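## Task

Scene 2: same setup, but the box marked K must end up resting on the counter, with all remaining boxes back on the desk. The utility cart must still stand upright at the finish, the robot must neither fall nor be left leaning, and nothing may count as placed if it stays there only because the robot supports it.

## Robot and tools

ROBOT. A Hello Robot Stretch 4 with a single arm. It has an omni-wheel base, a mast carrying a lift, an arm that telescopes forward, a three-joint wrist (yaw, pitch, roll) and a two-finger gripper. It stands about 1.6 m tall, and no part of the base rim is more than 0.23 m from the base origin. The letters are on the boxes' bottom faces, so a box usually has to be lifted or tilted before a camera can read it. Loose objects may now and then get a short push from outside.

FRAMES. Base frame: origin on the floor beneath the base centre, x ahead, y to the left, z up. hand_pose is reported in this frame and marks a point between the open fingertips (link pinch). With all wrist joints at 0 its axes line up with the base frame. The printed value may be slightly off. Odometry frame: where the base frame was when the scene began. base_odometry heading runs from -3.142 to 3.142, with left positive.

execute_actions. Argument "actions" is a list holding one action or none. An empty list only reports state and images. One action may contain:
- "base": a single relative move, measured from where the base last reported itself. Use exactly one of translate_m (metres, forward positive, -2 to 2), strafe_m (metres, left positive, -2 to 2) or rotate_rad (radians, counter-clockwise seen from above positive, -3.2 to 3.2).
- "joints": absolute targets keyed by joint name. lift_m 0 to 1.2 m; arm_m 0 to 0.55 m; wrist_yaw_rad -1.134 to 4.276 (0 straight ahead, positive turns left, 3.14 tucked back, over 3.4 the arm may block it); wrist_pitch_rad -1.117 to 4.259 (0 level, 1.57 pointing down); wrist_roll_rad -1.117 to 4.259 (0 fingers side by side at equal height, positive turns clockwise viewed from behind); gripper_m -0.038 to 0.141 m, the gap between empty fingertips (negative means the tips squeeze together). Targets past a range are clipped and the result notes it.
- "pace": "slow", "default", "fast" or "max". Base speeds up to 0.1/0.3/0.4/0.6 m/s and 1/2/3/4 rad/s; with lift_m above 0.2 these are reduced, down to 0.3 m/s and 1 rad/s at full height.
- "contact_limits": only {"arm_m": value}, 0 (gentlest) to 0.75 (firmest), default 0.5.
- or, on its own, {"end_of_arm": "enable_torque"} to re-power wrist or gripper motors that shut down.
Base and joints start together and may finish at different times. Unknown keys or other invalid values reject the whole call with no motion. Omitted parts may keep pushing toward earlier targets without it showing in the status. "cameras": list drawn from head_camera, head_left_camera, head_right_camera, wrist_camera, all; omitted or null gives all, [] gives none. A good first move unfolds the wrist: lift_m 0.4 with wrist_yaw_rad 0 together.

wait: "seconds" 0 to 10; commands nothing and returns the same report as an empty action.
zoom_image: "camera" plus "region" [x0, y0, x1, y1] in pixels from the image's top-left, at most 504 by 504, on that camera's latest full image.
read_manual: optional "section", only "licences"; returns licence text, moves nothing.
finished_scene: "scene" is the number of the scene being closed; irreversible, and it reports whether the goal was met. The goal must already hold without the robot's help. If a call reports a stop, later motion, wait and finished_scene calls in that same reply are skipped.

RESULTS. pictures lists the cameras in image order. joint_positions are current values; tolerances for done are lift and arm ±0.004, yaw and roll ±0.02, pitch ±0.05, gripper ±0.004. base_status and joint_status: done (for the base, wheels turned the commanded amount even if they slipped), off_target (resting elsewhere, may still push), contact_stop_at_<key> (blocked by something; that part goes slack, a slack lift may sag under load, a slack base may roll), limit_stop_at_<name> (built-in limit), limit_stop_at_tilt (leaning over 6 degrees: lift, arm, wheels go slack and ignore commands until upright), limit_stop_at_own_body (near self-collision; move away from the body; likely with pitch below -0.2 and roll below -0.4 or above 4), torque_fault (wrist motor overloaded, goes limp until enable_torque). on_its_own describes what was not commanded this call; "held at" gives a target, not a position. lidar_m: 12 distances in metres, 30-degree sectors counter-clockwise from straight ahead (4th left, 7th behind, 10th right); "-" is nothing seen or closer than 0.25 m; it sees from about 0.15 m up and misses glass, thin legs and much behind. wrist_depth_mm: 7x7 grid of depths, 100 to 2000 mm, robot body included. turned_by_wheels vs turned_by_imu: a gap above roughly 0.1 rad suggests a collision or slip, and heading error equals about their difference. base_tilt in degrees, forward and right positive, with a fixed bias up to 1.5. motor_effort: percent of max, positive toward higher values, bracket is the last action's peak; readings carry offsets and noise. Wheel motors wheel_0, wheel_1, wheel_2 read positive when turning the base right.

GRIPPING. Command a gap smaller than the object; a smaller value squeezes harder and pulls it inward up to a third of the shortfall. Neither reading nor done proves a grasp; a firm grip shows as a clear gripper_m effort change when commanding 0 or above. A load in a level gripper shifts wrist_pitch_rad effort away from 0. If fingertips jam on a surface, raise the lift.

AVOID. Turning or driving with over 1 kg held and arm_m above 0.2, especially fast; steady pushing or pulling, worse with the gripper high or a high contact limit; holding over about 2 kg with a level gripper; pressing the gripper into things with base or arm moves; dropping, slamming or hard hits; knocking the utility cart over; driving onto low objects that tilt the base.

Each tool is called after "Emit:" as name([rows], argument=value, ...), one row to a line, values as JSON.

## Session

Emit:
execute_actions(actions=[])

Scene clock: 0.00 s.
base_odometry: x=+0.000 y=+0.000 heading=+0.000 (m, m, rad; odometry frame)
turned_by_wheels: +0.000 (rad since the last result)
turned_by_imu: +0.000 (rad since the last result)
base_tilt: forward=+0.8 right=+0.1 (deg)
lidar_m: 1.70 1.67 1.37 1.56 2.06 2.14 1.78 1.73 2.15 1.24 1.21 1.31
base_status: not commanded
joint_positions: lift_m=+0.291 arm_m=+0.002 wrist_yaw_rad=+3.220 wrist_pitch_rad=-0.015 wrist_roll_rad=+0.018 gripper_m=+0.057
joint_status: not commanded
motor_effort: lift_m=+21 arm_m=-1 wrist_yaw_rad=+1 wrist_pitch_rad=-9 wrist_roll_rad=+0 gripper_m=-3 wheel_0=+1 wheel_1=+1 wheel_2=+0 (%)
hand_pose: x=-0.1220 y=+0.0645 z=+0.4736 quat_wxyz=(-0.039, +0.007, +0.009, +0.999) (m; base frame)
wrist_depth_mm: - 133 231 - - - - / - 107 133 - - - - / - 113 134 - - - 1983 / - 134 190 - - - 1983 / 209 1921 - - - - 1983 / 216 1661 194 1499 198 1537 1499 / 213 1060 1182 - 1078 1042 1060
pictures: head_camera, head_left_camera, head_right_camera, wrist_camera
Images, in order (width x height): head_camera 420x560, head_left_camera 420x672, head_right_camera 420x672, wrist_camera 616x392.

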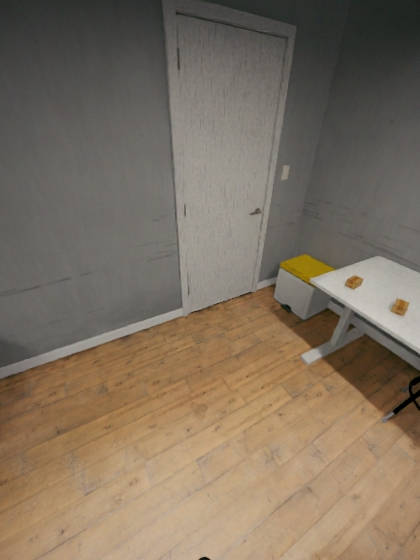

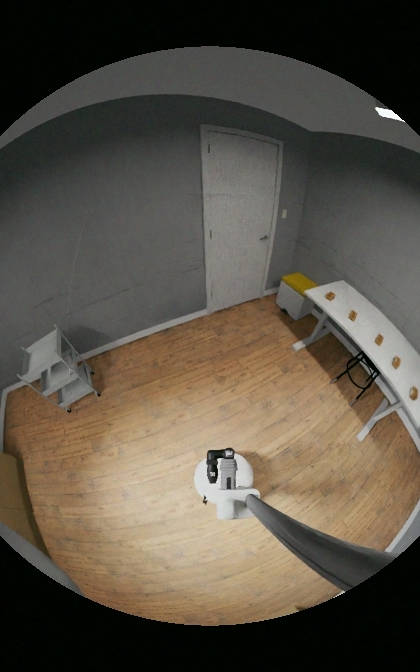

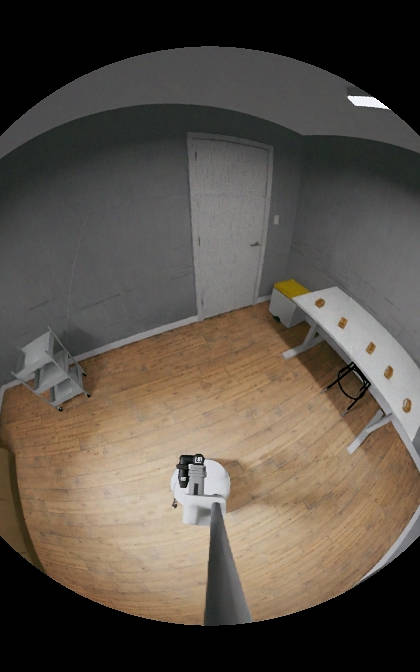

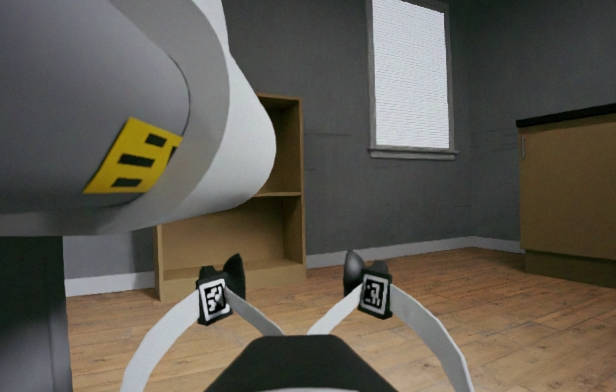

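Emit:
execute_actions([
  {"base":{"rotate_rad":-1.14},"joints":{"lift_m":0.8,"wrist_yaw_rad":0,"gripper_m":0.13,"wrist_pitch_rad":0.4,"wrist_roll_rad":0}},
], cameras=[])

Emit:
execute_actions([
  {"base":{"translate_m":0.57},"joints":{"arm_m":0.1}},
], cameras=["head_camera","wrist_camera"])

Scene clock: 7.43 s.
base_odometry: x=+0.000 y=+0.000 heading=-1.139 (m, m, rad; odometry frame)
turned_by_wheels: -1.139 (rad since the last result)
turned_by_imu: -1.139 (rad since the last result)
base_tilt: forward=+0.7 right=+0.2 (deg)
lidar_m: 1.21 1.23 1.76 1.67 1.39 1.48 2.07 2.13 1.81 1.72 2.11 1.27
base_status: done
joint_positions: lift_m=+0.800 arm_m=+0.002 wrist_yaw_rad=+0.000 wrist_pitch_rad=+0.402 wrist_roll_rad=+0.000 gripper_m=+0.130
joint_status: all done
motor_effort: lift_m=+25(25) arm_m=-1(1) wrist_yaw_rad=+0(5) wrist_pitch_rad=-7(8) wrist_roll_rad=-1(6) gripper_m=+0(2) wheel_0=+5(10) wheel_1=+6(11) wheel_2=+5(11) (%)
hand_pose: x=+0.4380 y=-0.0874 z=+0.8649 quat_wxyz=(+0.980, +0.000, +0.200, +0.000) (m; base frame)
wrist_depth_mm: 1537 1576 1618 1708 1708 1756 1756 / 1661 1661 1661 1756 1863 1863 1921 / 1255 1229 1229 1229 1255 - - / 1708 1983 1983 - - - - / 1708 1808 1808 1756 1708 1863 1863 / 1397 1308 1336 1464 1366 1499 1430 / 1182 1182 1229 - 1255 1182 1182
pictures: none
No camera images: the call's "cameras" was empty. Leave "cameras" out to get every camera's image.

Scene clock: 10.80 s.
base_odometry: x=+0.239 y=-0.517 heading=-1.138 (m, m, rad; odometry frame)
turned_by_wheels: +0.001 (rad since the last result)
turned_by_imu: -0.004 (rad since the last result)
base_tilt: forward=+0.8 right=+0.1 (deg)
lidar_m: 0.62 0.69 0.93 1.67 1.76 1.76 2.65 2.73 1.85 2.01 2.09 0.67
base_status: done
joint_positions: lift_m=+0.800 arm_m=+0.099 wrist_yaw_rad=+0.000 wrist_pitch_rad=+0.402 wrist_roll_rad=+0.000 gripper_m=+0.130
joint_status: all done
motor_effort: lift_m=+26(26) arm_m=+5(4) wrist_yaw_rad=+0(0) wrist_pitch_rad=-8(9) wrist_roll_rad=-2(2) gripper_m=-1(1) wheel_0=+4(8) wheel_1=+5(9) wheel_2=-2(13) (%)
hand_pose: x=+0.5356 y=-0.0874 z=+0.8649 quat_wxyz=(+0.980, +0.000, +0.200, +0.000) (m; base frame)
wrist_depth_mm: 976 1008 1025 1060 1078 1098 1118 / 1042 1042 1078 1118 1138 1160 1205 / 976 976 991 991 1008 1229 1281 / 647 591 661 621 668 683 1366 / 488 492 496 500 500 500 504 / 424 402 418 421 436 439 1336 / 1182 1138 1205 - 1182 1205 1205
pictures: head_camera, wrist_camera
Images, in order (width x height): head_camera 420x560, wrist_camera 616x392.

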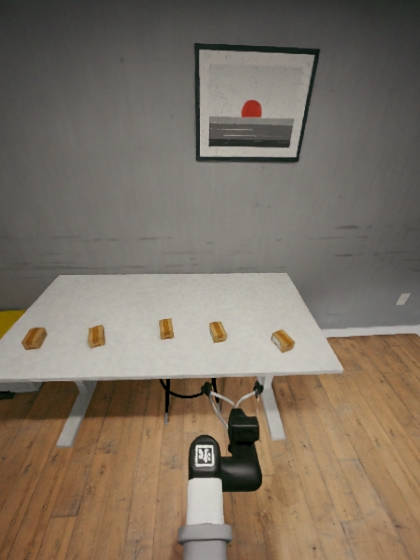

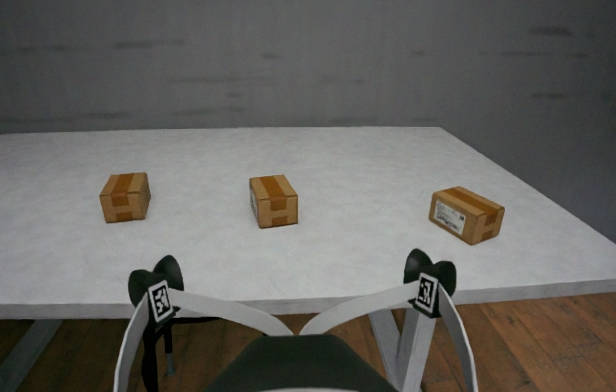

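Emit:
execute_actions([
  {"base":{"strafe_m":0.04},"joints":{"arm_m":0.28,"lift_m":0.7}},
], cameras=["head_camera","wrist_camera"])

Scene clock: 16.50 s.
base_odometry: x=+0.275 y=-0.501 heading=-1.138 (m, m, rad; odometry frame)
turned_by_wheels: +0.000 (rad since the last result)
turned_by_imu: -0.002 (rad since the last result)
base_tilt: forward=+0.8 right=+0.1 (deg)
lidar_m: 0.64 0.66 0.93 1.65 1.70 1.74 2.67 2.71 1.87 2.05 2.11 0.71
base_status: done
joint_positions: lift_m=+0.700 arm_m=+0.279 wrist_yaw_rad=+0.000 wrist_pitch_rad=+0.402 wrist_roll_rad=+0.000 gripper_m=+0.130
joint_status: all done
motor_effort: lift_m=+15(24) arm_m=+5(4) wrist_yaw_rad=+0(1) wrist_pitch_rad=-8(10) wrist_roll_rad=-2(1) gripper_m=-2(3) wheel_0=-2(12) wheel_1=+2(12) wheel_2=+1(1) (%)
hand_pose: x=+0.7156 y=-0.0874 z=+0.7658 quat_wxyz=(+0.980, +0.000, +0.200, +0.000) (m; base frame)
wrist_depth_mm: 820 842 854 878 904 917 946 / 866 891 917 917 946 976 1008 / 634 627 627 627 640 647 668 / 351 394 424 349 427 433 364 / 312 315 319 320 320 320 322 / 248 232 235 256 236 254 255 / 208 209 217 - 220 219 224
pictures: head_camera, wrist_camera
Images, in order (width x height): head_camera 420x560, wrist_camera 616x392.

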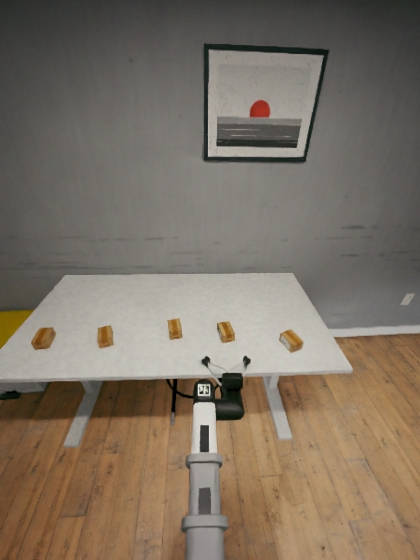

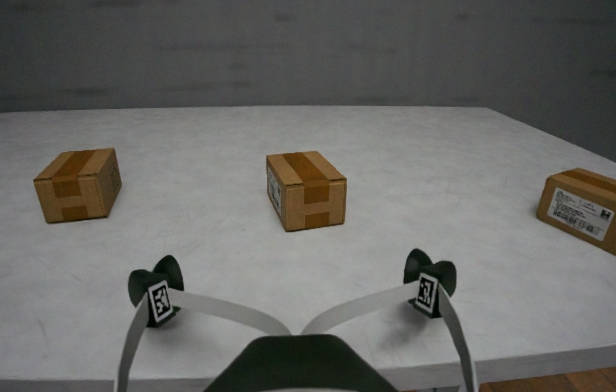

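Height is about right.

Emit:
execute_actions([
  {"base":{"strafe_m":-0.02},"joints":{"arm_m":0.44}},
], cameras=["wrist_camera"])

Emit:
execute_actions([
  {"joints":{"gripper_m":0.01}},
], cameras=["wrist_camera"])

Emit:
execute_actions([
  {"joints":{"wrist_pitch_rad":-1.0}},
], cameras=[])

Emit:
execute_actions([
  {"joints":{"wrist_roll_rad":3.14,"arm_m":0.2}},
], cameras=["head_camera"])

Scene clock: 24.07 s.
base_odometry: x=+0.257 y=-0.509 heading=-1.138 (m, m, rad; odometry frame)
turned_by_wheels: +0.000 (rad since the last result)
turned_by_imu: -0.002 (rad since the last result)
base_tilt: forward=+0.7 right=+0.1 (deg)
lidar_m: 0.65 0.67 0.95 1.64 1.73 1.79 2.65 2.73 1.88 2.03 2.10 0.69
base_status: done
joint_positions: lift_m=+0.700 arm_m=+0.439 wrist_yaw_rad=+0.000 wrist_pitch_rad=+0.402 wrist_roll_rad=+0.000 gripper_m=+0.130
joint_status: all done
motor_effort: lift_m=+14(14) arm_m=+5(7) wrist_yaw_rad=+0(1) wrist_pitch_rad=-7(9) wrist_roll_rad=-1(1) gripper_m=-1(0) wheel_0=+0(10) wheel_1=-2(10) wheel_2=+0(0) (%)
hand_pose: x=+0.8756 y=-0.0874 z=+0.7658 quat_wxyz=(+0.980, +0.000, +0.200, +0.000) (m; base frame)
wrist_depth_mm: 676 699 715 732 750 768 788 / 723 741 759 788 788 820 842 / 627 627 627 634 634 654 866 / 415 418 421 421 427 433 430 / 310 314 289 241 320 320 319 / 247 230 199 191 236 253 254 / 208 208 214 - 219 211 213
pictures: wrist_camera
Images, in order (width x height): wrist_camera 616x392.

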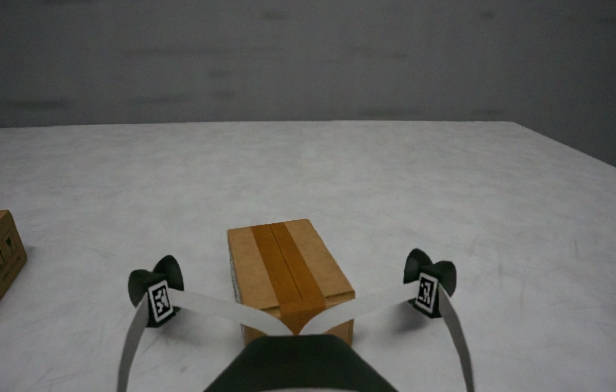

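Scene clock: 26.17 s.
base_odometry: x=+0.257 y=-0.509 heading=-1.138 (m, m, rad; odometry frame)
turned_by_wheels: +0.000 (rad since the last result)
turned_by_imu: -0.001 (rad since the last result)
base_tilt: forward=+0.8 right=+0.1 (deg)
lidar_m: 0.62 0.67 0.93 1.64 1.73 1.78 2.66 2.74 1.86 2.03 2.11 0.69
base_status: not commanded
joint_positions: lift_m=+0.700 arm_m=+0.439 wrist_yaw_rad=+0.000 wrist_pitch_rad=+0.403 wrist_roll_rad=+0.000 gripper_m=+0.010
joint_status: all done
motor_effort: lift_m=+15(15) arm_m=+5(5) wrist_yaw_rad=+0(0) wrist_pitch_rad=-10(12) wrist_roll_rad=-2(1) gripper_m=-25(26) wheel_0=+1(0) wheel_1=-2(2) wheel_2=+0(0) (%)
hand_pose: x=+0.8755 y=-0.0874 z=+0.7656 quat_wxyz=(+0.980, +0.000, +0.200, +0.000) (m; base frame)
wrist_depth_mm: 683 699 723 723 750 759 778 / 715 741 759 778 798 820 820 / 621 621 621 627 640 647 866 / 415 415 418 421 424 427 427 / 310 314 300 220 320 319 319 / 247 249 182 177 185 253 253 / 208 200 213 - 211 210 212
pictures: wrist_camera
Images, in order (width x height): wrist_camera 616x392.

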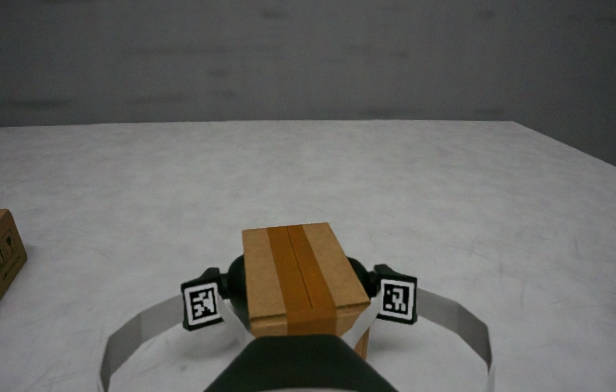

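Scene clock: 27.53 s.
base_odometry: x=+0.257 y=-0.509 heading=-1.138 (m, m, rad; odometry frame)
turned_by_wheels: +0.000 (rad since the last result)
turned_by_imu: -0.001 (rad since the last result)
base_tilt: forward=+0.8 right=+0.1 (deg)
lidar_m: 0.64 0.67 0.93 1.64 1.73 1.74 2.65 2.70 1.87 2.00 2.07 0.67
base_status: not commanded
joint_positions: lift_m=+0.700 arm_m=+0.439 wrist_yaw_rad=+0.000 wrist_pitch_rad=-0.998 wrist_roll_rad=+0.000 gripper_m=+0.010
joint_status: all done
motor_effort: lift_m=+15(15) arm_m=+4(5) wrist_yaw_rad=+0(0) wrist_pitch_rad=-7(18) wrist_roll_rad=-2(2) gripper_m=-25(19) wheel_0=+0(0) wheel_1=-2(2) wheel_2=+0(0) (%)
hand_pose: x=+0.7666 y=-0.0874 z=+1.1211 quat_wxyz=(+0.878, +0.000, -0.478, +0.000) (m; base frame)
wrist_depth_mm: 1366 1366 1397 1397 1397 1397 1397 / 1464 1464 1537 1537 1537 1537 1576 / 1618 1661 1661 1708 1708 1708 1708 / 1430 1464 1537 1576 1661 1708 1756 / 1205 1205 1205 220 1336 1366 1397 / 991 1008 183 177 185 1138 1160 / 891 878 917 - 946 976 1025
pictures: none
No camera images: the call's "cameras" was empty. Leave "cameras" out to get every camera's image.

Scene clock: 29.97 s.
base_odometry: x=+0.257 y=-0.509 heading=-1.138 (m, m, rad; odometry frame)
turned_by_wheels: +0.000 (rad since the last result)
turned_by_imu: -0.001 (rad since the last result)
base_tilt: forward=+0.7 right=+0.2 (deg)
lidar_m: 0.63 0.66 0.94 1.65 1.72 1.75 2.66 2.72 1.85 2.02 2.09 0.68
base_status: not commanded
joint_positions: lift_m=+0.700 arm_m=+0.201 wrist_yaw_rad=+0.000 wrist_pitch_rad=-0.998 wrist_roll_rad=+3.139 gripper_m=+0.010
joint_status: all done
motor_effort: lift_m=+15(14) arm_m=-5(4) wrist_yaw_rad=+1(0) wrist_pitch_rad=-7(11) wrist_roll_rad=+1(6) gripper_m=-23(23) wheel_0=+0(0) wheel_1=-2(2) wheel_2=+0(0) (%)
hand_pose: x=+0.5281 y=-0.0874 z=+1.1211 quat_wxyz=(+0.001, +0.878, -0.001, +0.479) (m; base frame)
wrist_depth_mm: 1138 1118 1118 1098 1118 1098 1078 / 1308 1308 1281 1255 1281 1255 1205 / 1576 1576 1576 1576 1537 1499 1499 / 1808 1808 1863 1808 1808 1863 1863 / 1661 1708 1661 219 1808 1756 1756 / 1499 1537 182 177 185 1576 1618 / 1397 1397 1430 - 1464 1464 1499
pictures: head_camera
Images, in order (width x height): head_camera 420x560.

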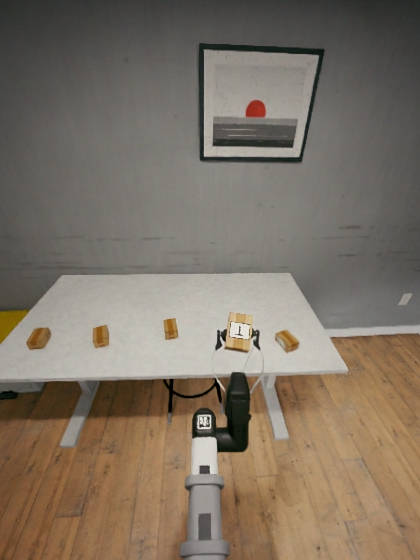

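Emit:
execute_actions([
  {"joints":{"wrist_roll_rad":0,"wrist_pitch_rad":0.0,"arm_m":0.44,"lift_m":0.73}},
], cameras=[])

Emit:
execute_actions([
  {"joints":{"wrist_pitch_rad":0.4,"lift_m":0.703},"pace":"slow"},
], cameras=[])

Emit:
execute_actions([
  {"joints":{"gripper_m":0.13}},
], cameras=[])

Emit:
execute_actions([
  {"joints":{"arm_m":0.28,"lift_m":0.7}},
], cameras=[])

Emit:
execute_actions([
  {"base":{"strafe_m":0.26}},
], cameras=["wrist_camera"])

Scene clock: 40.93 s.
base_odometry: x=+0.257 y=-0.509 heading=-1.138 (m, m, rad; odometry frame)
turned_by_wheels: +0.000 (rad since the last result)
turned_by_imu: -0.002 (rad since the last result)
base_tilt: forward=+0.8 right=+0.1 (deg)
lidar_m: 0.63 0.66 0.92 1.65 1.75 1.74 2.66 2.72 1.87 2.02 2.09 0.69
base_status: not commanded
joint_positions: lift_m=+0.730 arm_m=+0.439 wrist_yaw_rad=+0.000 wrist_pitch_rad=+0.004 wrist_roll_rad=+0.001 gripper_m=+0.010
joint_status: all done
motor_effort: lift_m=+26(27) arm_m=+5(3) wrist_yaw_rad=+0(1) wrist_pitch_rad=-10(12) wrist_roll_rad=-2(6) gripper_m=-24(25) wheel_0=+0(0) wheel_1=-2(2) wheel_2=+0(0) (%)
hand_pose: x=+0.8986 y=-0.0874 z=+0.9067 quat_wxyz=(+1.000, +0.000, +0.002, +0.000) (m; base frame)
wrist_depth_mm: 750 768 788 809 831 854 878 / 750 768 788 809 831 854 878 / 759 778 788 809 842 866 891 / 759 788 798 831 842 866 904 / 759 788 809 219 842 878 891 / 661 676 182 177 185 661 723 / 469 436 484 - 466 459 462
pictures: none
No camera images: the call's "cameras" was empty. Leave "cameras" out to get every camera's image.

Scene clock: 41.97 s.
base_odometry: x=+0.257 y=-0.509 heading=-1.138 (m, m, rad; odometry frame)
turned_by_wheels: +0.000 (rad since the last result)
turned_by_imu: +0.000 (rad since the last result)
base_tilt: forward=+0.8 right=+0.1 (deg)
lidar_m: 0.64 0.68 0.91 1.66 1.75 1.74 2.64 2.71 1.85 2.01 2.08 0.68
base_status: not commanded
joint_positions: lift_m=+0.703 arm_m=+0.439 wrist_yaw_rad=+0.000 wrist_pitch_rad=+0.403 wrist_roll_rad=+0.001 gripper_m=+0.010
joint_status: all done
motor_effort: lift_m=+14(28) arm_m=+5(5) wrist_yaw_rad=+0(0) wrist_pitch_rad=-8(12) wrist_roll_rad=-1(1) gripper_m=-23(28) wheel_0=+0(0) wheel_1=-2(2) wheel_2=+0(0) (%)
hand_pose: x=+0.8755 y=-0.0874 z=+0.7685 quat_wxyz=(+0.980, +0.000, +0.200, +0.000) (m; base frame)
wrist_depth_mm: 683 699 715 732 741 759 788 / 715 741 750 778 788 809 831 / 640 634 634 640 640 654 866 / 418 421 424 427 430 433 439 / 314 319 306 219 324 325 324 / 250 253 182 177 185 258 256 / 211 204 216 - 214 213 215
pictures: none
No camera images: the call's "cameras" was empty. Leave "cameras" out to get every camera's image.

Scene clock: 44.07 s.
base_odometry: x=+0.257 y=-0.509 heading=-1.138 (m, m, rad; odometry frame)
turned_by_wheels: +0.000 (rad since the last result)
turned_by_imu: -0.001 (rad since the last result)
base_tilt: forward=+0.8 right=+0.2 (deg)
lidar_m: 0.63 0.68 0.93 1.64 1.74 1.74 2.66 2.74 1.88 2.03 2.09 0.69
base_status: not commanded
joint_positions: lift_m=+0.703 arm_m=+0.439 wrist_yaw_rad=+0.000 wrist_pitch_rad=+0.403 wrist_roll_rad=+0.001 gripper_m=+0.130
joint_status: all done
motor_effort: lift_m=+14(14) arm_m=+5(5) wrist_yaw_rad=+0(0) wrist_pitch_rad=-6(10) wrist_roll_rad=-1(3) gripper_m=+1(24) wheel_0=+0(0) wheel_1=-2(2) wheel_2=+0(0) (%)
hand_pose: x=+0.8755 y=-0.0874 z=+0.7686 quat_wxyz=(+0.980, +0.000, +0.200, +0.000) (m; base frame)
wrist_depth_mm: 676 691 707 732 741 759 788 / 715 741 759 778 788 820 831 / 640 634 634 640 654 661 866 / 424 427 430 430 433 436 439 / 315 320 307 246 325 325 324 / 251 234 204 190 240 258 258 / 212 211 220 - 223 214 216
pictures: none
No camera images: the call's "cameras" was empty. Leave "cameras" out to get every camera's image.

Scene clock: 45.60 s.
base_odometry: x=+0.257 y=-0.509 heading=-1.138 (m, m, rad; odometry frame)
turned_by_wheels: +0.000 (rad since the last result)
turned_by_imu: -0.001 (rad since the last result)
base_tilt: forward=+0.8 right=+0.2 (deg)
lidar_m: 0.63 0.68 0.94 1.66 1.72 1.76 2.66 2.72 1.82 2.01 2.09 0.70
base_status: not commanded
joint_positions: lift_m=+0.700 arm_m=+0.281 wrist_yaw_rad=+0.000 wrist_pitch_rad=+0.402 wrist_roll_rad=+0.001 gripper_m=+0.130
joint_status: all done
motor_effort: lift_m=+15(12) arm_m=-5(7) wrist_yaw_rad=+1(0) wrist_pitch_rad=-7(9) wrist_roll_rad=-1(1) gripper_m=+0(2) wheel_0=+0(0) wheel_1=-2(2) wheel_2=+0(0) (%)
hand_pose: x=+0.7172 y=-0.0874 z=+0.7657 quat_wxyz=(+0.980, +0.000, +0.200, +0.000) (m; base frame)
wrist_depth_mm: 809 831 866 866 904 917 946 / 866 891 904 917 946 976 1008 / 627 627 627 627 640 647 1042 / 347 421 421 347 427 430 343 / 310 314 317 320 322 320 320 / 248 231 235 255 236 254 254 / 208 209 218 - 219 218 225
pictures: none
No camera images: the call's "cameras" was empty. Leave "cameras" out to get every camera's image.

Scene clock: 47.77 s.
base_odometry: x=+0.493 y=-0.400 heading=-1.138 (m, m, rad; odometry frame)
turned_by_wheels: +0.000 (rad since the last result)
turned_by_imu: -0.001 (rad since the last result)
base_tilt: forward=+0.8 right=+0.1 (deg)
lidar_m: 0.65 0.65 1.40 1.40 1.47 1.65 2.67 2.75 2.12 2.28 0.95 0.67
base_status: done
joint_positions: lift_m=+0.700 arm_m=+0.281 wrist_yaw_rad=+0.000 wrist_pitch_rad=+0.402 wrist_roll_rad=+0.001 gripper_m=+0.130
joint_status: not commanded
motor_effort: lift_m=+15(15) arm_m=-4(4) wrist_yaw_rad=+1(1) wrist_pitch_rad=-8(8) wrist_roll_rad=-2(2) gripper_m=+0(3) wheel_0=-2(13) wheel_1=+1(11) wheel_2=+0(1) (%)
hand_pose: x=+0.7172 y=-0.0874 z=+0.7656 quat_wxyz=(+0.980, +0.000, +0.200, +0.000) (m; base frame)
wrist_depth_mm: 809 820 854 854 891 917 931 / 854 891 891 904 931 976 991 / 634 627 627 627 634 654 668 / 392 418 421 364 427 394 357 / 314 315 317 319 320 320 320 / 248 232 236 255 236 254 254 / 208 208 217 - 220 215 217
pictures: wrist_camera
Images, in order (width x height): wrist_camera 616x392.

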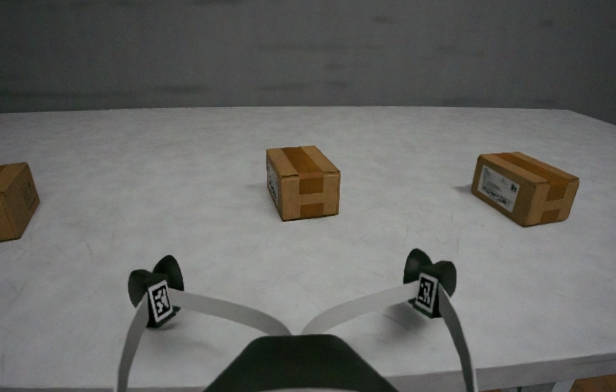

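Emit:
execute_actions([
  {"base":{"strafe_m":-0.02},"joints":{"arm_m":0.46}},
], cameras=["wrist_camera"])

Emit:
execute_actions([
  {"joints":{"gripper_m":0.01}},
], cameras=[])

Emit:
execute_actions([
  {"joints":{"wrist_pitch_rad":-1.0}},
], cameras=[])

Emit:
execute_actions([
  {"joints":{"wrist_roll_rad":3.14,"arm_m":0.2}},
], cameras=["head_camera"])

Scene clock: 55.67 s.
base_odometry: x=+0.475 y=-0.408 heading=-1.138 (m, m, rad; odometry frame)
turned_by_wheels: +0.000 (rad since the last result)
turned_by_imu: -0.002 (rad since the last result)
base_tilt: forward=+0.7 right=+0.2 (deg)
lidar_m: 0.63 0.67 0.96 1.43 1.48 1.62 2.68 2.73 2.09 2.26 0.98 0.68
base_status: done
joint_positions: lift_m=+0.700 arm_m=+0.459 wrist_yaw_rad=+0.000 wrist_pitch_rad=+0.402 wrist_roll_rad=+0.001 gripper_m=+0.130
joint_status: all done
motor_effort: lift_m=+16(16) arm_m=+5(4) wrist_yaw_rad=+0(1) wrist_pitch_rad=-8(9) wrist_roll_rad=-2(2) gripper_m=+0(0) wheel_0=+1(10) wheel_1=-1(10) wheel_2=+0(0) (%)
hand_pose: x=+0.8955 y=-0.0874 z=+0.7657 quat_wxyz=(+0.980, +0.000, +0.200, +0.000) (m; base frame)
wrist_depth_mm: 654 668 683 699 723 732 759 / 691 707 732 750 768 788 809 / 627 627 627 627 634 654 668 / 415 418 421 424 424 430 433 / 309 315 289 241 319 320 319 / 248 231 199 191 236 254 254 / 208 208 213 - 220 211 213
pictures: wrist_camera
Images, in order (width x height): wrist_camera 616x392.

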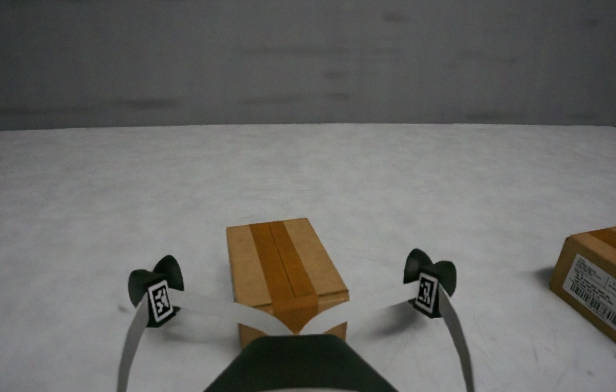

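Scene clock: 57.77 s.
base_odometry: x=+0.475 y=-0.408 heading=-1.138 (m, m, rad; odometry frame)
turned_by_wheels: +0.000 (rad since the last result)
turned_by_imu: -0.001 (rad since the last result)
base_tilt: forward=+0.7 right=+0.2 (deg)
lidar_m: 0.64 0.68 0.92 1.38 1.49 1.64 2.67 2.71 2.06 2.28 0.96 0.69
base_status: not commanded
joint_positions: lift_m=+0.700 arm_m=+0.459 wrist_yaw_rad=+0.000 wrist_pitch_rad=+0.403 wrist_roll_rad=+0.000 gripper_m=+0.010
joint_status: all done
motor_effort: lift_m=+16(15) arm_m=+5(5) wrist_yaw_rad=+0(0) wrist_pitch_rad=-11(10) wrist_roll_rad=-1(2) gripper_m=-21(25) wheel_0=+1(0) wheel_1=-1(1) wheel_2=+0(0) (%)
hand_pose: x=+0.8955 y=-0.0874 z=+0.7655 quat_wxyz=(+0.980, +0.000, +0.200, +0.000) (m; base frame)
wrist_depth_mm: 654 668 683 699 715 732 741 / 683 707 732 750 768 778 798 / 627 621 621 627 627 647 668 / 413 418 418 424 424 427 430 / 309 312 300 219 319 320 317 / 247 249 182 179 185 253 252 / 207 200 213 - 211 210 212
pictures: none
No camera images: the call's "cameras" was empty. Leave "cameras" out to get every camera's image.

Scene clock: 59.13 s.
base_odometry: x=+0.475 y=-0.408 heading=-1.138 (m, m, rad; odometry frame)
turned_by_wheels: +0.000 (rad since the last result)
turned_by_imu: -0.001 (rad since the last result)
base_tilt: forward=+0.8 right=+0.2 (deg)
lidar_m: 0.65 0.66 0.92 1.41 1.47 1.62 2.66 2.73 2.08 2.26 0.97 0.69
base_status: not commanded
joint_positions: lift_m=+0.700 arm_m=+0.459 wrist_yaw_rad=+0.000 wrist_pitch_rad=-0.998 wrist_roll_rad=+0.000 gripper_m=+0.010
joint_status: all done
motor_effort: lift_m=+15(15) arm_m=+4(5) wrist_yaw_rad=+1(0) wrist_pitch_rad=-7(22) wrist_roll_rad=-2(2) gripper_m=-25(22) wheel_0=+0(0) wheel_1=-1(1) wheel_2=+1(0) (%)
hand_pose: x=+0.7865 y=-0.0874 z=+1.1210 quat_wxyz=(+0.878, +0.000, -0.478, +0.000) (m; base frame)
wrist_depth_mm: 1336 1366 1397 1397 1430 1430 1397 / 1464 1464 1537 1537 1537 1537 1537 / 1576 1661 1618 1708 1708 1708 1708 / 1366 1430 1464 1537 1576 1618 1708 / 1138 1160 1160 219 1281 1308 1336 / 976 976 182 179 185 1078 1118 / 842 842 891 - 917 917 946
pictures: none
No camera images: the call's "cameras" was empty. Leave "cameras" out to get every camera's image.

Scene clock: 61.57 s.
base_odometry: x=+0.475 y=-0.408 heading=-1.138 (m, m, rad; odometry frame)
turned_by_wheels: +0.000 (rad since the last result)
turned_by_imu: -0.001 (rad since the last result)
base_tilt: forward=+0.7 right=+0.2 (deg)
lidar_m: 0.62 0.67 0.90 1.42 1.49 1.62 2.67 2.74 2.09 2.26 0.95 0.68
base_status: not commanded
joint_positions: lift_m=+0.700 arm_m=+0.201 wrist_yaw_rad=+0.000 wrist_pitch_rad=-0.998 wrist_roll_rad=+3.139 gripper_m=+0.010
joint_status: all done
motor_effort: lift_m=+15(15) arm_m=-5(5) wrist_yaw_rad=+1(1) wrist_pitch_rad=-7(7) wrist_roll_rad=+1(3) gripper_m=-24(22) wheel_0=+0(1) wheel_1=-1(1) wheel_2=+0(0) (%)
hand_pose: x=+0.5281 y=-0.0874 z=+1.1211 quat_wxyz=(+0.001, +0.878, -0.001, +0.479) (m; base frame)
wrist_depth_mm: 1118 1098 1098 1098 1098 1078 1060 / 1336 1281 1255 1281 1281 1255 1229 / 1576 1576 1537 1537 1537 1499 1464 / 1756 1808 1863 1863 1863 1863 1756 / 1661 1661 1661 219 1756 1756 1756 / 1576 1537 182 180 185 1537 1618 / 1397 1397 1430 - 1464 1464 1464
pictures: head_camera
Images, in order (width x height): head_camera 420x560.

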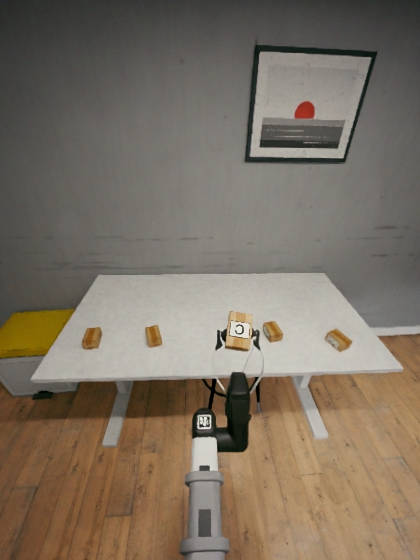

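Emit:
execute_actions([
  {"joints":{"wrist_roll_rad":0,"wrist_pitch_rad":0.0,"arm_m":0.44,"lift_m":0.73}},
], cameras=[])

Emit:
execute_actions([
  {"joints":{"wrist_pitch_rad":0.4,"lift_m":0.703},"pace":"slow"},
], cameras=[])

Emit:
execute_actions([
  {"joints":{"gripper_m":0.13}},
], cameras=[])

Emit:
execute_actions([
  {"joints":{"arm_m":0.28,"lift_m":0.7}},
], cameras=[])

Emit:
execute_actions([
  {"base":{"strafe_m":0.32}},
], cameras=["wrist_camera"])

Scene clock: 71.77 s.
base_odometry: x=+0.475 y=-0.408 heading=-1.138 (m, m, rad; odometry frame)
turned_by_wheels: +0.000 (rad since the last result)
turned_by_imu: -0.002 (rad since the last result)
base_tilt: forward=+0.8 right=+0.1 (deg)
lidar_m: 0.65 0.67 0.91 1.41 1.48 1.61 2.68 2.73 2.09 2.25 0.94 0.67
base_status: not commanded
joint_positions: lift_m=+0.730 arm_m=+0.439 wrist_yaw_rad=+0.000 wrist_pitch_rad=+0.003 wrist_roll_rad=+0.001 gripper_m=+0.010
joint_status: all done
motor_effort: lift_m=+26(23) arm_m=+5(8) wrist_yaw_rad=+0(2) wrist_pitch_rad=-12(13) wrist_roll_rad=-2(7) gripper_m=-27(23) wheel_0=+1(0) wheel_1=-1(1) wheel_2=+0(0) (%)
hand_pose: x=+0.8986 y=-0.0874 z=+0.9067 quat_wxyz=(+1.000, +0.000, +0.002, +0.000) (m; base frame)
wrist_depth_mm: 741 759 778 798 820 831 866 / 741 750 778 798 820 842 866 / 750 778 788 809 831 854 878 / 750 768 798 809 831 854 878 / 759 768 788 219 831 866 891 / 661 676 182 179 185 654 654 / 469 433 484 - 466 459 462
pictures: none
No camera images: the call's "cameras" was empty. Leave "cameras" out to get every camera's image.

Scene clock: 72.80 s.
base_odometry: x=+0.475 y=-0.408 heading=-1.138 (m, m, rad; odometry frame)
turned_by_wheels: +0.000 (rad since the last result)
turned_by_imu: +0.000 (rad since the last result)
base_tilt: forward=+0.8 right=+0.1 (deg)
lidar_m: 0.64 0.67 0.93 1.41 1.49 1.63 2.68 2.76 2.11 2.27 0.96 0.70
base_status: not commanded
joint_positions: lift_m=+0.703 arm_m=+0.439 wrist_yaw_rad=+0.000 wrist_pitch_rad=+0.403 wrist_roll_rad=+0.001 gripper_m=+0.010
joint_status: all done
motor_effort: lift_m=+14(25) arm_m=+5(5) wrist_yaw_rad=+0(0) wrist_pitch_rad=-11(13) wrist_roll_rad=-1(2) gripper_m=-22(26) wheel_0=+1(1) wheel_1=-1(1) wheel_2=+0(0) (%)
hand_pose: x=+0.8755 y=-0.0874 z=+0.7685 quat_wxyz=(+0.980, +0.000, +0.200, +0.000) (m; base frame)
wrist_depth_mm: 676 691 707 715 732 759 768 / 715 732 750 768 788 809 820 / 640 634 634 640 647 661 668 / 421 424 427 430 433 433 433 / 315 317 304 219 325 325 274 / 251 253 182 179 185 257 256 / 211 204 216 - 215 213 215
pictures: none
No camera images: the call's "cameras" was empty. Leave "cameras" out to get every camera's image.

Scene clock: 74.90 s.
base_odometry: x=+0.475 y=-0.408 heading=-1.138 (m, m, rad; odometry frame)
turned_by_wheels: +0.000 (rad since the last result)
turned_by_imu: -0.001 (rad since the last result)
base_tilt: forward=+0.7 right=+0.1 (deg)
lidar_m: 0.63 0.66 0.94 1.42 1.51 1.62 2.67 2.73 2.09 2.27 0.96 0.69
base_status: not commanded
joint_positions: lift_m=+0.703 arm_m=+0.439 wrist_yaw_rad=+0.000 wrist_pitch_rad=+0.403 wrist_roll_rad=+0.001 gripper_m=+0.130
joint_status: all done
motor_effort: lift_m=+15(14) arm_m=+5(5) wrist_yaw_rad=+0(0) wrist_pitch_rad=-10(9) wrist_roll_rad=-2(2) gripper_m=+1(24) wheel_0=+1(1) wheel_1=-1(1) wheel_2=+0(0) (%)
hand_pose: x=+0.8755 y=-0.0874 z=+0.7686 quat_wxyz=(+0.980, +0.000, +0.200, +0.000) (m; base frame)
wrist_depth_mm: 676 691 707 715 741 759 768 / 707 741 750 778 778 798 809 / 640 634 634 647 654 668 676 / 421 427 427 430 433 436 439 / 314 320 306 246 325 325 276 / 251 236 204 193 240 258 257 / 211 212 221 - 223 213 216
pictures: none
No camera images: the call's "cameras" was empty. Leave "cameras" out to get every camera's image.

Scene clock: 76.43 s.
base_odometry: x=+0.475 y=-0.408 heading=-1.138 (m, m, rad; odometry frame)
turned_by_wheels: +0.000 (rad since the last result)
turned_by_imu: -0.001 (rad since the last result)
base_tilt: forward=+0.7 right=+0.2 (deg)
lidar_m: 0.64 0.67 0.92 1.41 1.50 1.61 2.68 2.73 2.09 2.27 0.96 0.70
base_status: not commanded
joint_positions: lift_m=+0.700 arm_m=+0.281 wrist_yaw_rad=+0.000 wrist_pitch_rad=+0.402 wrist_roll_rad=+0.001 gripper_m=+0.130
joint_status: all done
motor_effort: lift_m=+15(15) arm_m=-5(4) wrist_yaw_rad=+1(0) wrist_pitch_rad=-6(5) wrist_roll_rad=-2(2) gripper_m=+0(2) wheel_0=+1(1) wheel_1=-1(1) wheel_2=+0(0) (%)
hand_pose: x=+0.7172 y=-0.0874 z=+0.7657 quat_wxyz=(+0.980, +0.000, +0.200, +0.000) (m; base frame)
wrist_depth_mm: 809 831 854 866 891 904 931 / 842 891 891 917 946 976 1008 / 634 627 627 634 640 654 668 / 415 418 421 349 427 377 368 / 310 314 317 320 320 320 320 / 248 231 235 255 236 255 254 / 208 209 217 - 220 216 217
pictures: none
No camera images: the call's "cameras" was empty. Leave "cameras" out to get every camera's image.

Scene clock: 78.83 s.
base_odometry: x=+0.765 y=-0.274 heading=-1.139 (m, m, rad; odometry frame)
turned_by_wheels: +0.000 (rad since the last result)
turned_by_imu: -0.001 (rad since the last result)
base_tilt: forward=+0.7 right=+0.2 (deg)
lidar_m: 0.64 0.65 1.16 1.10 1.15 1.50 1.72 2.77 2.40 2.41 0.92 0.69
base_status: done
joint_positions: lift_m=+0.700 arm_m=+0.281 wrist_yaw_rad=+0.000 wrist_pitch_rad=+0.402 wrist_roll_rad=+0.001 gripper_m=+0.130
joint_status: not commanded
motor_effort: lift_m=+16(16) arm_m=-5(5) wrist_yaw_rad=+1(1) wrist_pitch_rad=-9(10) wrist_roll_rad=-2(3) gripper_m=-1(0) wheel_0=-3(15) wheel_1=+2(12) wheel_2=+1(0) (%)
hand_pose: x=+0.7172 y=-0.0874 z=+0.7656 quat_wxyz=(+0.980, +0.000, +0.200, +0.000) (m; base frame)
wrist_depth_mm: 798 820 831 854 878 904 917 / 842 866 891 917 917 946 976 / 627 627 634 634 640 647 668 / 366 418 421 327 427 427 379 / 312 315 319 319 322 322 320 / 248 230 235 255 236 254 254 / 209 208 218 - 220 212 213
pictures: wrist_camera
Images, in order (width x height): wrist_camera 616x392.

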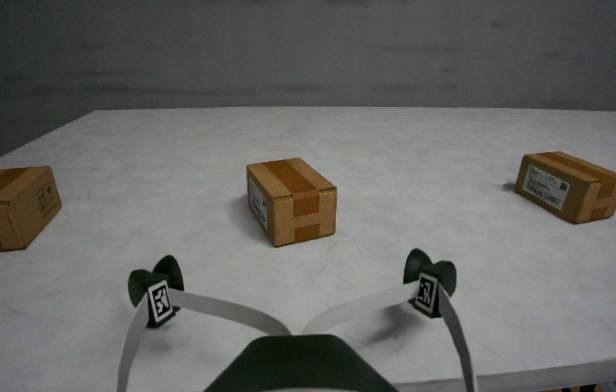

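Emit:
execute_actions([
  {"joints":{"arm_m":0.415}},
], cameras=["wrist_camera"])

Emit:
execute_actions([
  {"joints":{"gripper_m":0.01}},
], cameras=[])

Emit:
execute_actions([
  {"joints":{"wrist_pitch_rad":-1.0}},
], cameras=[])

Emit:
execute_actions([
  {"joints":{"wrist_roll_rad":3.14,"arm_m":0.2}},
], cameras=["head_camera"])

Scene clock: 86.70 s.
base_odometry: x=+0.765 y=-0.274 heading=-1.139 (m, m, rad; odometry frame)
turned_by_wheels: +0.000 (rad since the last result)
turned_by_imu: -0.002 (rad since the last result)
base_tilt: forward=+0.8 right=+0.2 (deg)
lidar_m: 0.64 0.66 1.17 1.08 1.15 1.50 1.74 2.75 2.42 2.45 0.96 0.67
base_status: not commanded
joint_positions: lift_m=+0.700 arm_m=+0.414 wrist_yaw_rad=+0.000 wrist_pitch_rad=+0.402 wrist_roll_rad=+0.001 gripper_m=+0.130
joint_status: all done
motor_effort: lift_m=+15(16) arm_m=+5(7) wrist_yaw_rad=+0(1) wrist_pitch_rad=-10(9) wrist_roll_rad=-2(2) gripper_m=-2(2) wheel_0=-2(2) wheel_1=+2(2) wheel_2=+0(0) (%)
hand_pose: x=+0.8506 y=-0.0874 z=+0.7657 quat_wxyz=(+0.980, +0.000, +0.200, +0.000) (m; base frame)
wrist_depth_mm: 676 699 715 732 741 768 778 / 723 732 759 768 798 809 831 / 627 627 627 634 640 654 676 / 421 418 421 427 427 430 433 / 310 315 289 229 320 320 320 / 247 231 221 191 213 253 254 / 208 208 216 - 219 211 213
pictures: wrist_camera
Images, in order (width x height): wrist_camera 616x392.

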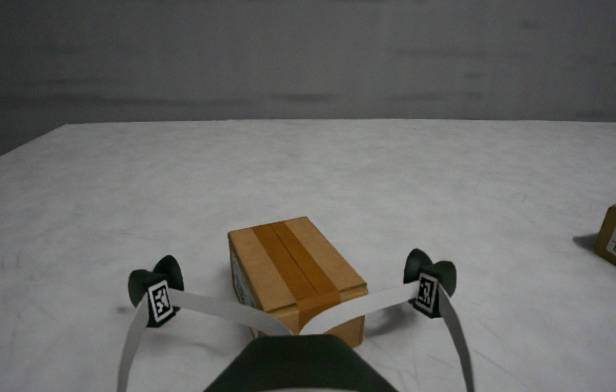

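Scene clock: 88.80 s.
base_odometry: x=+0.765 y=-0.274 heading=-1.139 (m, m, rad; odometry frame)
turned_by_wheels: +0.000 (rad since the last result)
turned_by_imu: -0.001 (rad since the last result)
base_tilt: forward=+0.8 right=+0.2 (deg)
lidar_m: 0.64 0.67 1.17 1.07 1.13 1.50 1.68 2.78 2.39 2.41 0.92 0.67
base_status: not commanded
joint_positions: lift_m=+0.700 arm_m=+0.414 wrist_yaw_rad=+0.000 wrist_pitch_rad=+0.403 wrist_roll_rad=+0.000 gripper_m=+0.010
joint_status: all done
motor_effort: lift_m=+16(15) arm_m=+5(5) wrist_yaw_rad=+1(1) wrist_pitch_rad=-11(10) wrist_roll_rad=-2(2) gripper_m=-25(24) wheel_0=-3(2) wheel_1=+2(2) wheel_2=+0(0) (%)
hand_pose: x=+0.8505 y=-0.0874 z=+0.7655 quat_wxyz=(+0.980, +0.000, +0.200, +0.000) (m; base frame)
wrist_depth_mm: 676 699 715 732 750 759 778 / 723 741 759 768 788 820 831 / 621 621 627 634 634 647 661 / 415 415 418 421 424 430 430 / 310 312 301 220 319 319 319 / 247 249 182 179 185 253 252 / 208 200 213 - 211 210 212
pictures: none
No camera images: the call's "cameras" was empty. Leave "cameras" out to get every camera's image.

Scene clock: 90.17 s.
base_odometry: x=+0.765 y=-0.274 heading=-1.139 (m, m, rad; odometry frame)
turned_by_wheels: +0.000 (rad since the last result)
turned_by_imu: -0.001 (rad since the last result)
base_tilt: forward=+0.8 right=+0.1 (deg)
lidar_m: 0.62 0.67 1.16 1.08 1.15 1.52 1.69 2.75 2.41 2.42 0.92 0.68
base_status: not commanded
joint_positions: lift_m=+0.700 arm_m=+0.414 wrist_yaw_rad=+0.000 wrist_pitch_rad=-0.998 wrist_roll_rad=+0.000 gripper_m=+0.010
joint_status: all done
motor_effort: lift_m=+15(16) arm_m=+4(5) wrist_yaw_rad=+1(1) wrist_pitch_rad=-7(20) wrist_roll_rad=-1(2) gripper_m=-25(25) wheel_0=-3(3) wheel_1=+2(2) wheel_2=+1(0) (%)
hand_pose: x=+0.7415 y=-0.0874 z=+1.1210 quat_wxyz=(+0.878, +0.000, -0.478, +0.000) (m; base frame)
wrist_depth_mm: 1336 1397 1366 1397 1430 1464 1430 / 1499 1499 1499 1499 1537 1576 1537 / 1618 1618 1661 1661 1708 1661 1708 / 1430 1464 1537 1576 1661 1708 1808 / 1182 1229 1205 219 1336 1366 1397 / 1008 1025 182 179 185 1118 1138 / 878 878 931 - 960 946 976
pictures: none
No camera images: the call's "cameras" was empty. Leave "cameras" out to get every camera's image.

Scene clock: 92.60 s.
base_odometry: x=+0.765 y=-0.274 heading=-1.139 (m, m, rad; odometry frame)
turned_by_wheels: +0.000 (rad since the last result)
turned_by_imu: -0.001 (rad since the last result)
base_tilt: forward=+0.8 right=+0.2 (deg)
lidar_m: 0.62 0.66 1.18 1.09 1.15 1.48 1.71 2.78 2.40 2.42 0.92 0.69
base_status: not commanded
joint_positions: lift_m=+0.700 arm_m=+0.201 wrist_yaw_rad=+0.000 wrist_pitch_rad=-0.998 wrist_roll_rad=+3.139 gripper_m=+0.010
joint_status: all done
motor_effort: lift_m=+16(15) arm_m=-5(7) wrist_yaw_rad=+1(1) wrist_pitch_rad=-7(7) wrist_roll_rad=+1(7) gripper_m=-25(25) wheel_0=-3(3) wheel_1=+2(2) wheel_2=+0(1) (%)
hand_pose: x=+0.5281 y=-0.0874 z=+1.1211 quat_wxyz=(+0.001, +0.878, -0.001, +0.479) (m; base frame)
wrist_depth_mm: 1078 1098 1098 1078 1078 1060 1042 / 1255 1255 1281 1281 1255 1229 1205 / 1537 1537 1499 1499 1499 1464 1464 / 1808 1808 1808 1808 1863 1808 1708 / 1661 1708 1708 219 1756 1708 1661 / 1499 1537 182 179 185 1618 1537 / 1397 1397 1430 - 1430 1464 1464
pictures: head_camera
Images, in order (width x height): head_camera 420x560.

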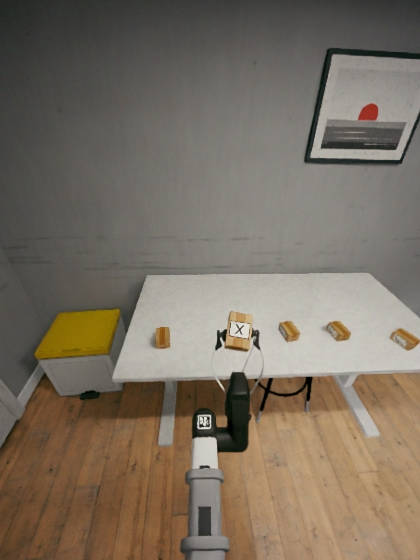

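Emit:
zoom_image(camera="head_camera", region=[210,300,270,360])

Emit:
execute_actions([
  {"joints":{"wrist_roll_rad":0,"wrist_pitch_rad":0.0,"arm_m":0.42,"lift_m":0.73}},
], cameras=[])

Emit:
execute_actions([
  {"joints":{"wrist_pitch_rad":0.4,"lift_m":0.703},"pace":"slow"},
], cameras=[])

Emit:
execute_actions([
  {"joints":{"gripper_m":0.13}},
], cameras=[])

Emit:
execute_actions([
  {"joints":{"arm_m":0.28,"lift_m":0.7}},
], cameras=[])

Emit:
execute_actions([
  {"base":{"strafe_m":0.28}},
], cameras=["wrist_camera"])

Region (210, 300, 270, 360) of head_camera's 420x560 image, scaled by 8.400, with more detail than that image has.

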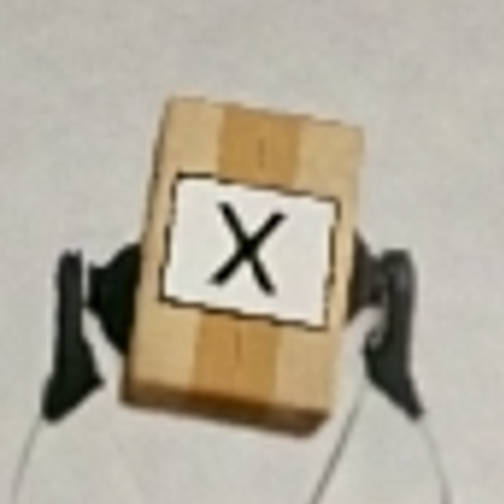

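Scene clock: 105.87 s.
base_odometry: x=+0.765 y=-0.274 heading=-1.139 (m, m, rad; odometry frame)
turned_by_wheels: +0.000 (rad since the last result)
turned_by_imu: -0.002 (rad since the last result)
base_tilt: forward=+0.8 right=+0.2 (deg)
lidar_m: 0.62 0.66 1.16 1.11 1.15 1.50 1.74 2.75 2.40 2.46 0.96 0.68
base_status: not commanded
joint_positions: lift_m=+0.730 arm_m=+0.419 wrist_yaw_rad=+0.000 wrist_pitch_rad=+0.003 wrist_roll_rad=+0.001 gripper_m=+0.010
joint_status: all done
motor_effort: lift_m=+26(26) arm_m=+5(3) wrist_yaw_rad=+0(2) wrist_pitch_rad=-13(11) wrist_roll_rad=-2(7) gripper_m=-23(26) wheel_0=-3(3) wheel_1=+2(2) wheel_2=+0(0) (%)
hand_pose: x=+0.8786 y=-0.0874 z=+0.9067 quat_wxyz=(+1.000, +0.000, +0.002, +0.000) (m; base frame)
wrist_depth_mm: 750 759 778 798 820 842 878 / 759 768 788 820 831 854 866 / 759 768 788 798 842 842 878 / 759 778 798 820 831 866 891 / 768 778 788 220 831 878 904 / 668 668 182 179 185 661 654 / 466 433 480 - 466 455 462
pictures: none
No camera images: the call's "cameras" was empty. Leave "cameras" out to get every camera's image.

Scene clock: 106.90 s.
base_odometry: x=+0.765 y=-0.274 heading=-1.139 (m, m, rad; odometry frame)
turned_by_wheels: +0.000 (rad since the last result)
turned_by_imu: +0.000 (rad since the last result)
base_tilt: forward=+0.7 right=+0.2 (deg)
lidar_m: 0.63 0.67 1.17 1.08 1.15 1.48 1.73 2.74 2.39 2.41 0.97 0.69
base_status: not commanded
joint_positions: lift_m=+0.703 arm_m=+0.419 wrist_yaw_rad=+0.000 wrist_pitch_rad=+0.403 wrist_roll_rad=+0.001 gripper_m=+0.010
joint_status: all done
motor_effort: lift_m=+14(26) arm_m=+5(5) wrist_yaw_rad=+0(0) wrist_pitch_rad=-8(9) wrist_roll_rad=-2(2) gripper_m=-25(25) wheel_0=-3(3) wheel_1=+2(2) wheel_2=+0(0) (%)
hand_pose: x=+0.8555 y=-0.0874 z=+0.7685 quat_wxyz=(+0.980, +0.000, +0.200, +0.000) (m; base frame)
wrist_depth_mm: 676 691 707 723 750 768 778 / 715 732 750 768 798 809 831 / 640 634 634 634 647 661 676 / 421 424 427 430 433 433 436 / 315 317 304 220 325 324 325 / 251 253 182 179 185 257 257 / 211 205 216 - 215 213 216
pictures: none
No camera images: the call's "cameras" was empty. Leave "cameras" out to get every camera's image.

Scene clock: 109.00 s.
base_odometry: x=+0.765 y=-0.274 heading=-1.139 (m, m, rad; odometry frame)
turned_by_wheels: +0.000 (rad since the last result)
turned_by_imu: -0.001 (rad since the last result)
base_tilt: forward=+0.8 right=+0.2 (deg)
lidar_m: 0.64 0.65 1.19 1.07 1.16 1.50 1.71 2.76 2.38 2.43 0.93 0.66
base_status: not commanded
joint_positions: lift_m=+0.703 arm_m=+0.419 wrist_yaw_rad=+0.000 wrist_pitch_rad=+0.403 wrist_roll_rad=+0.000 gripper_m=+0.130
joint_status: all done
motor_effort: lift_m=+14(14) arm_m=+5(5) wrist_yaw_rad=+0(1) wrist_pitch_rad=-8(9) wrist_roll_rad=-2(2) gripper_m=+2(21) wheel_0=-3(2) wheel_1=+2(2) wheel_2=+0(0) (%)
hand_pose: x=+0.8555 y=-0.0874 z=+0.7686 quat_wxyz=(+0.980, +0.000, +0.200, +0.000) (m; base frame)
wrist_depth_mm: 676 691 707 723 741 759 778 / 715 732 750 768 788 798 820 / 640 634 640 640 654 661 668 / 421 427 427 433 433 436 439 / 317 319 307 246 325 325 324 / 251 235 204 192 239 258 258 / 211 211 220 - 222 214 216
pictures: none
No camera images: the call's "cameras" was empty. Leave "cameras" out to get every camera's image.

Scene clock: 110.47 s.
base_odometry: x=+0.765 y=-0.274 heading=-1.139 (m, m, rad; odometry frame)
turned_by_wheels: +0.000 (rad since the last result)
turned_by_imu: -0.001 (rad since the last result)
base_tilt: forward=+0.8 right=+0.2 (deg)
lidar_m: 0.62 0.65 1.17 1.09 1.16 1.48 1.72 2.77 2.38 2.41 0.91 0.70
base_status: not commanded
joint_positions: lift_m=+0.700 arm_m=+0.281 wrist_yaw_rad=+0.000 wrist_pitch_rad=+0.402 wrist_roll_rad=+0.000 gripper_m=+0.130
joint_status: all done
motor_effort: lift_m=+15(16) arm_m=-5(3) wrist_yaw_rad=+1(0) wrist_pitch_rad=-7(9) wrist_roll_rad=-2(1) gripper_m=-2(1) wheel_0=-3(3) wheel_1=+2(2) wheel_2=+0(0) (%)
hand_pose: x=+0.7172 y=-0.0874 z=+0.7657 quat_wxyz=(+0.980, +0.000, +0.200, +0.000) (m; base frame)
wrist_depth_mm: 788 820 842 854 878 904 917 / 842 866 891 917 931 976 976 / 627 621 627 634 640 654 668 / 368 418 421 327 427 430 379 / 310 315 319 320 320 320 320 / 248 230 235 255 236 254 254 / 208 209 216 - 220 212 214
pictures: none
No camera images: the call's "cameras" was empty. Leave "cameras" out to get every camera's image.

Scene clock: 112.73 s.
base_odometry: x=+1.019 y=-0.157 heading=-1.139 (m, m, rad; odometry frame)
turned_by_wheels: +0.000 (rad since the last result)
turned_by_imu: -0.001 (rad since the last result)
base_tilt: forward=+0.7 right=+0.2 (deg)
lidar_m: 0.63 1.06 0.86 0.81 0.88 1.18 1.43 2.78 2.68 2.64 0.96 0.69
base_status: done
joint_positions: lift_m=+0.700 arm_m=+0.281 wrist_yaw_rad=+0.000 wrist_pitch_rad=+0.402 wrist_roll_rad=+0.000 gripper_m=+0.130
joint_status: not commanded
motor_effort: lift_m=+15(15) arm_m=-5(5) wrist_yaw_rad=+1(0) wrist_pitch_rad=-9(8) wrist_roll_rad=-2(2) gripper_m=+0(0) wheel_0=-4(12) wheel_1=+4(12) wheel_2=+0(0) (%)
hand_pose: x=+0.7172 y=-0.0874 z=+0.7657 quat_wxyz=(+0.980, +0.000, +0.200, +0.000) (m; base frame)
wrist_depth_mm: 778 809 831 842 854 891 904 / 831 854 878 904 917 931 960 / 878 904 627 627 640 654 668 / 946 931 424 314 427 404 347 / 778 314 319 310 320 320 320 / 259 232 235 255 236 254 254 / 208 208 217 - 219 211 214
pictures: wrist_camera
Images, in order (width x height): wrist_camera 616x392.

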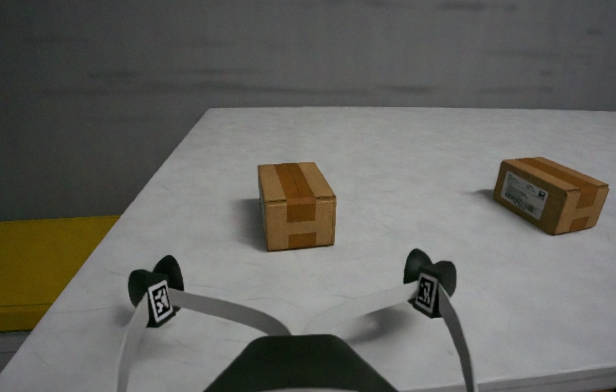

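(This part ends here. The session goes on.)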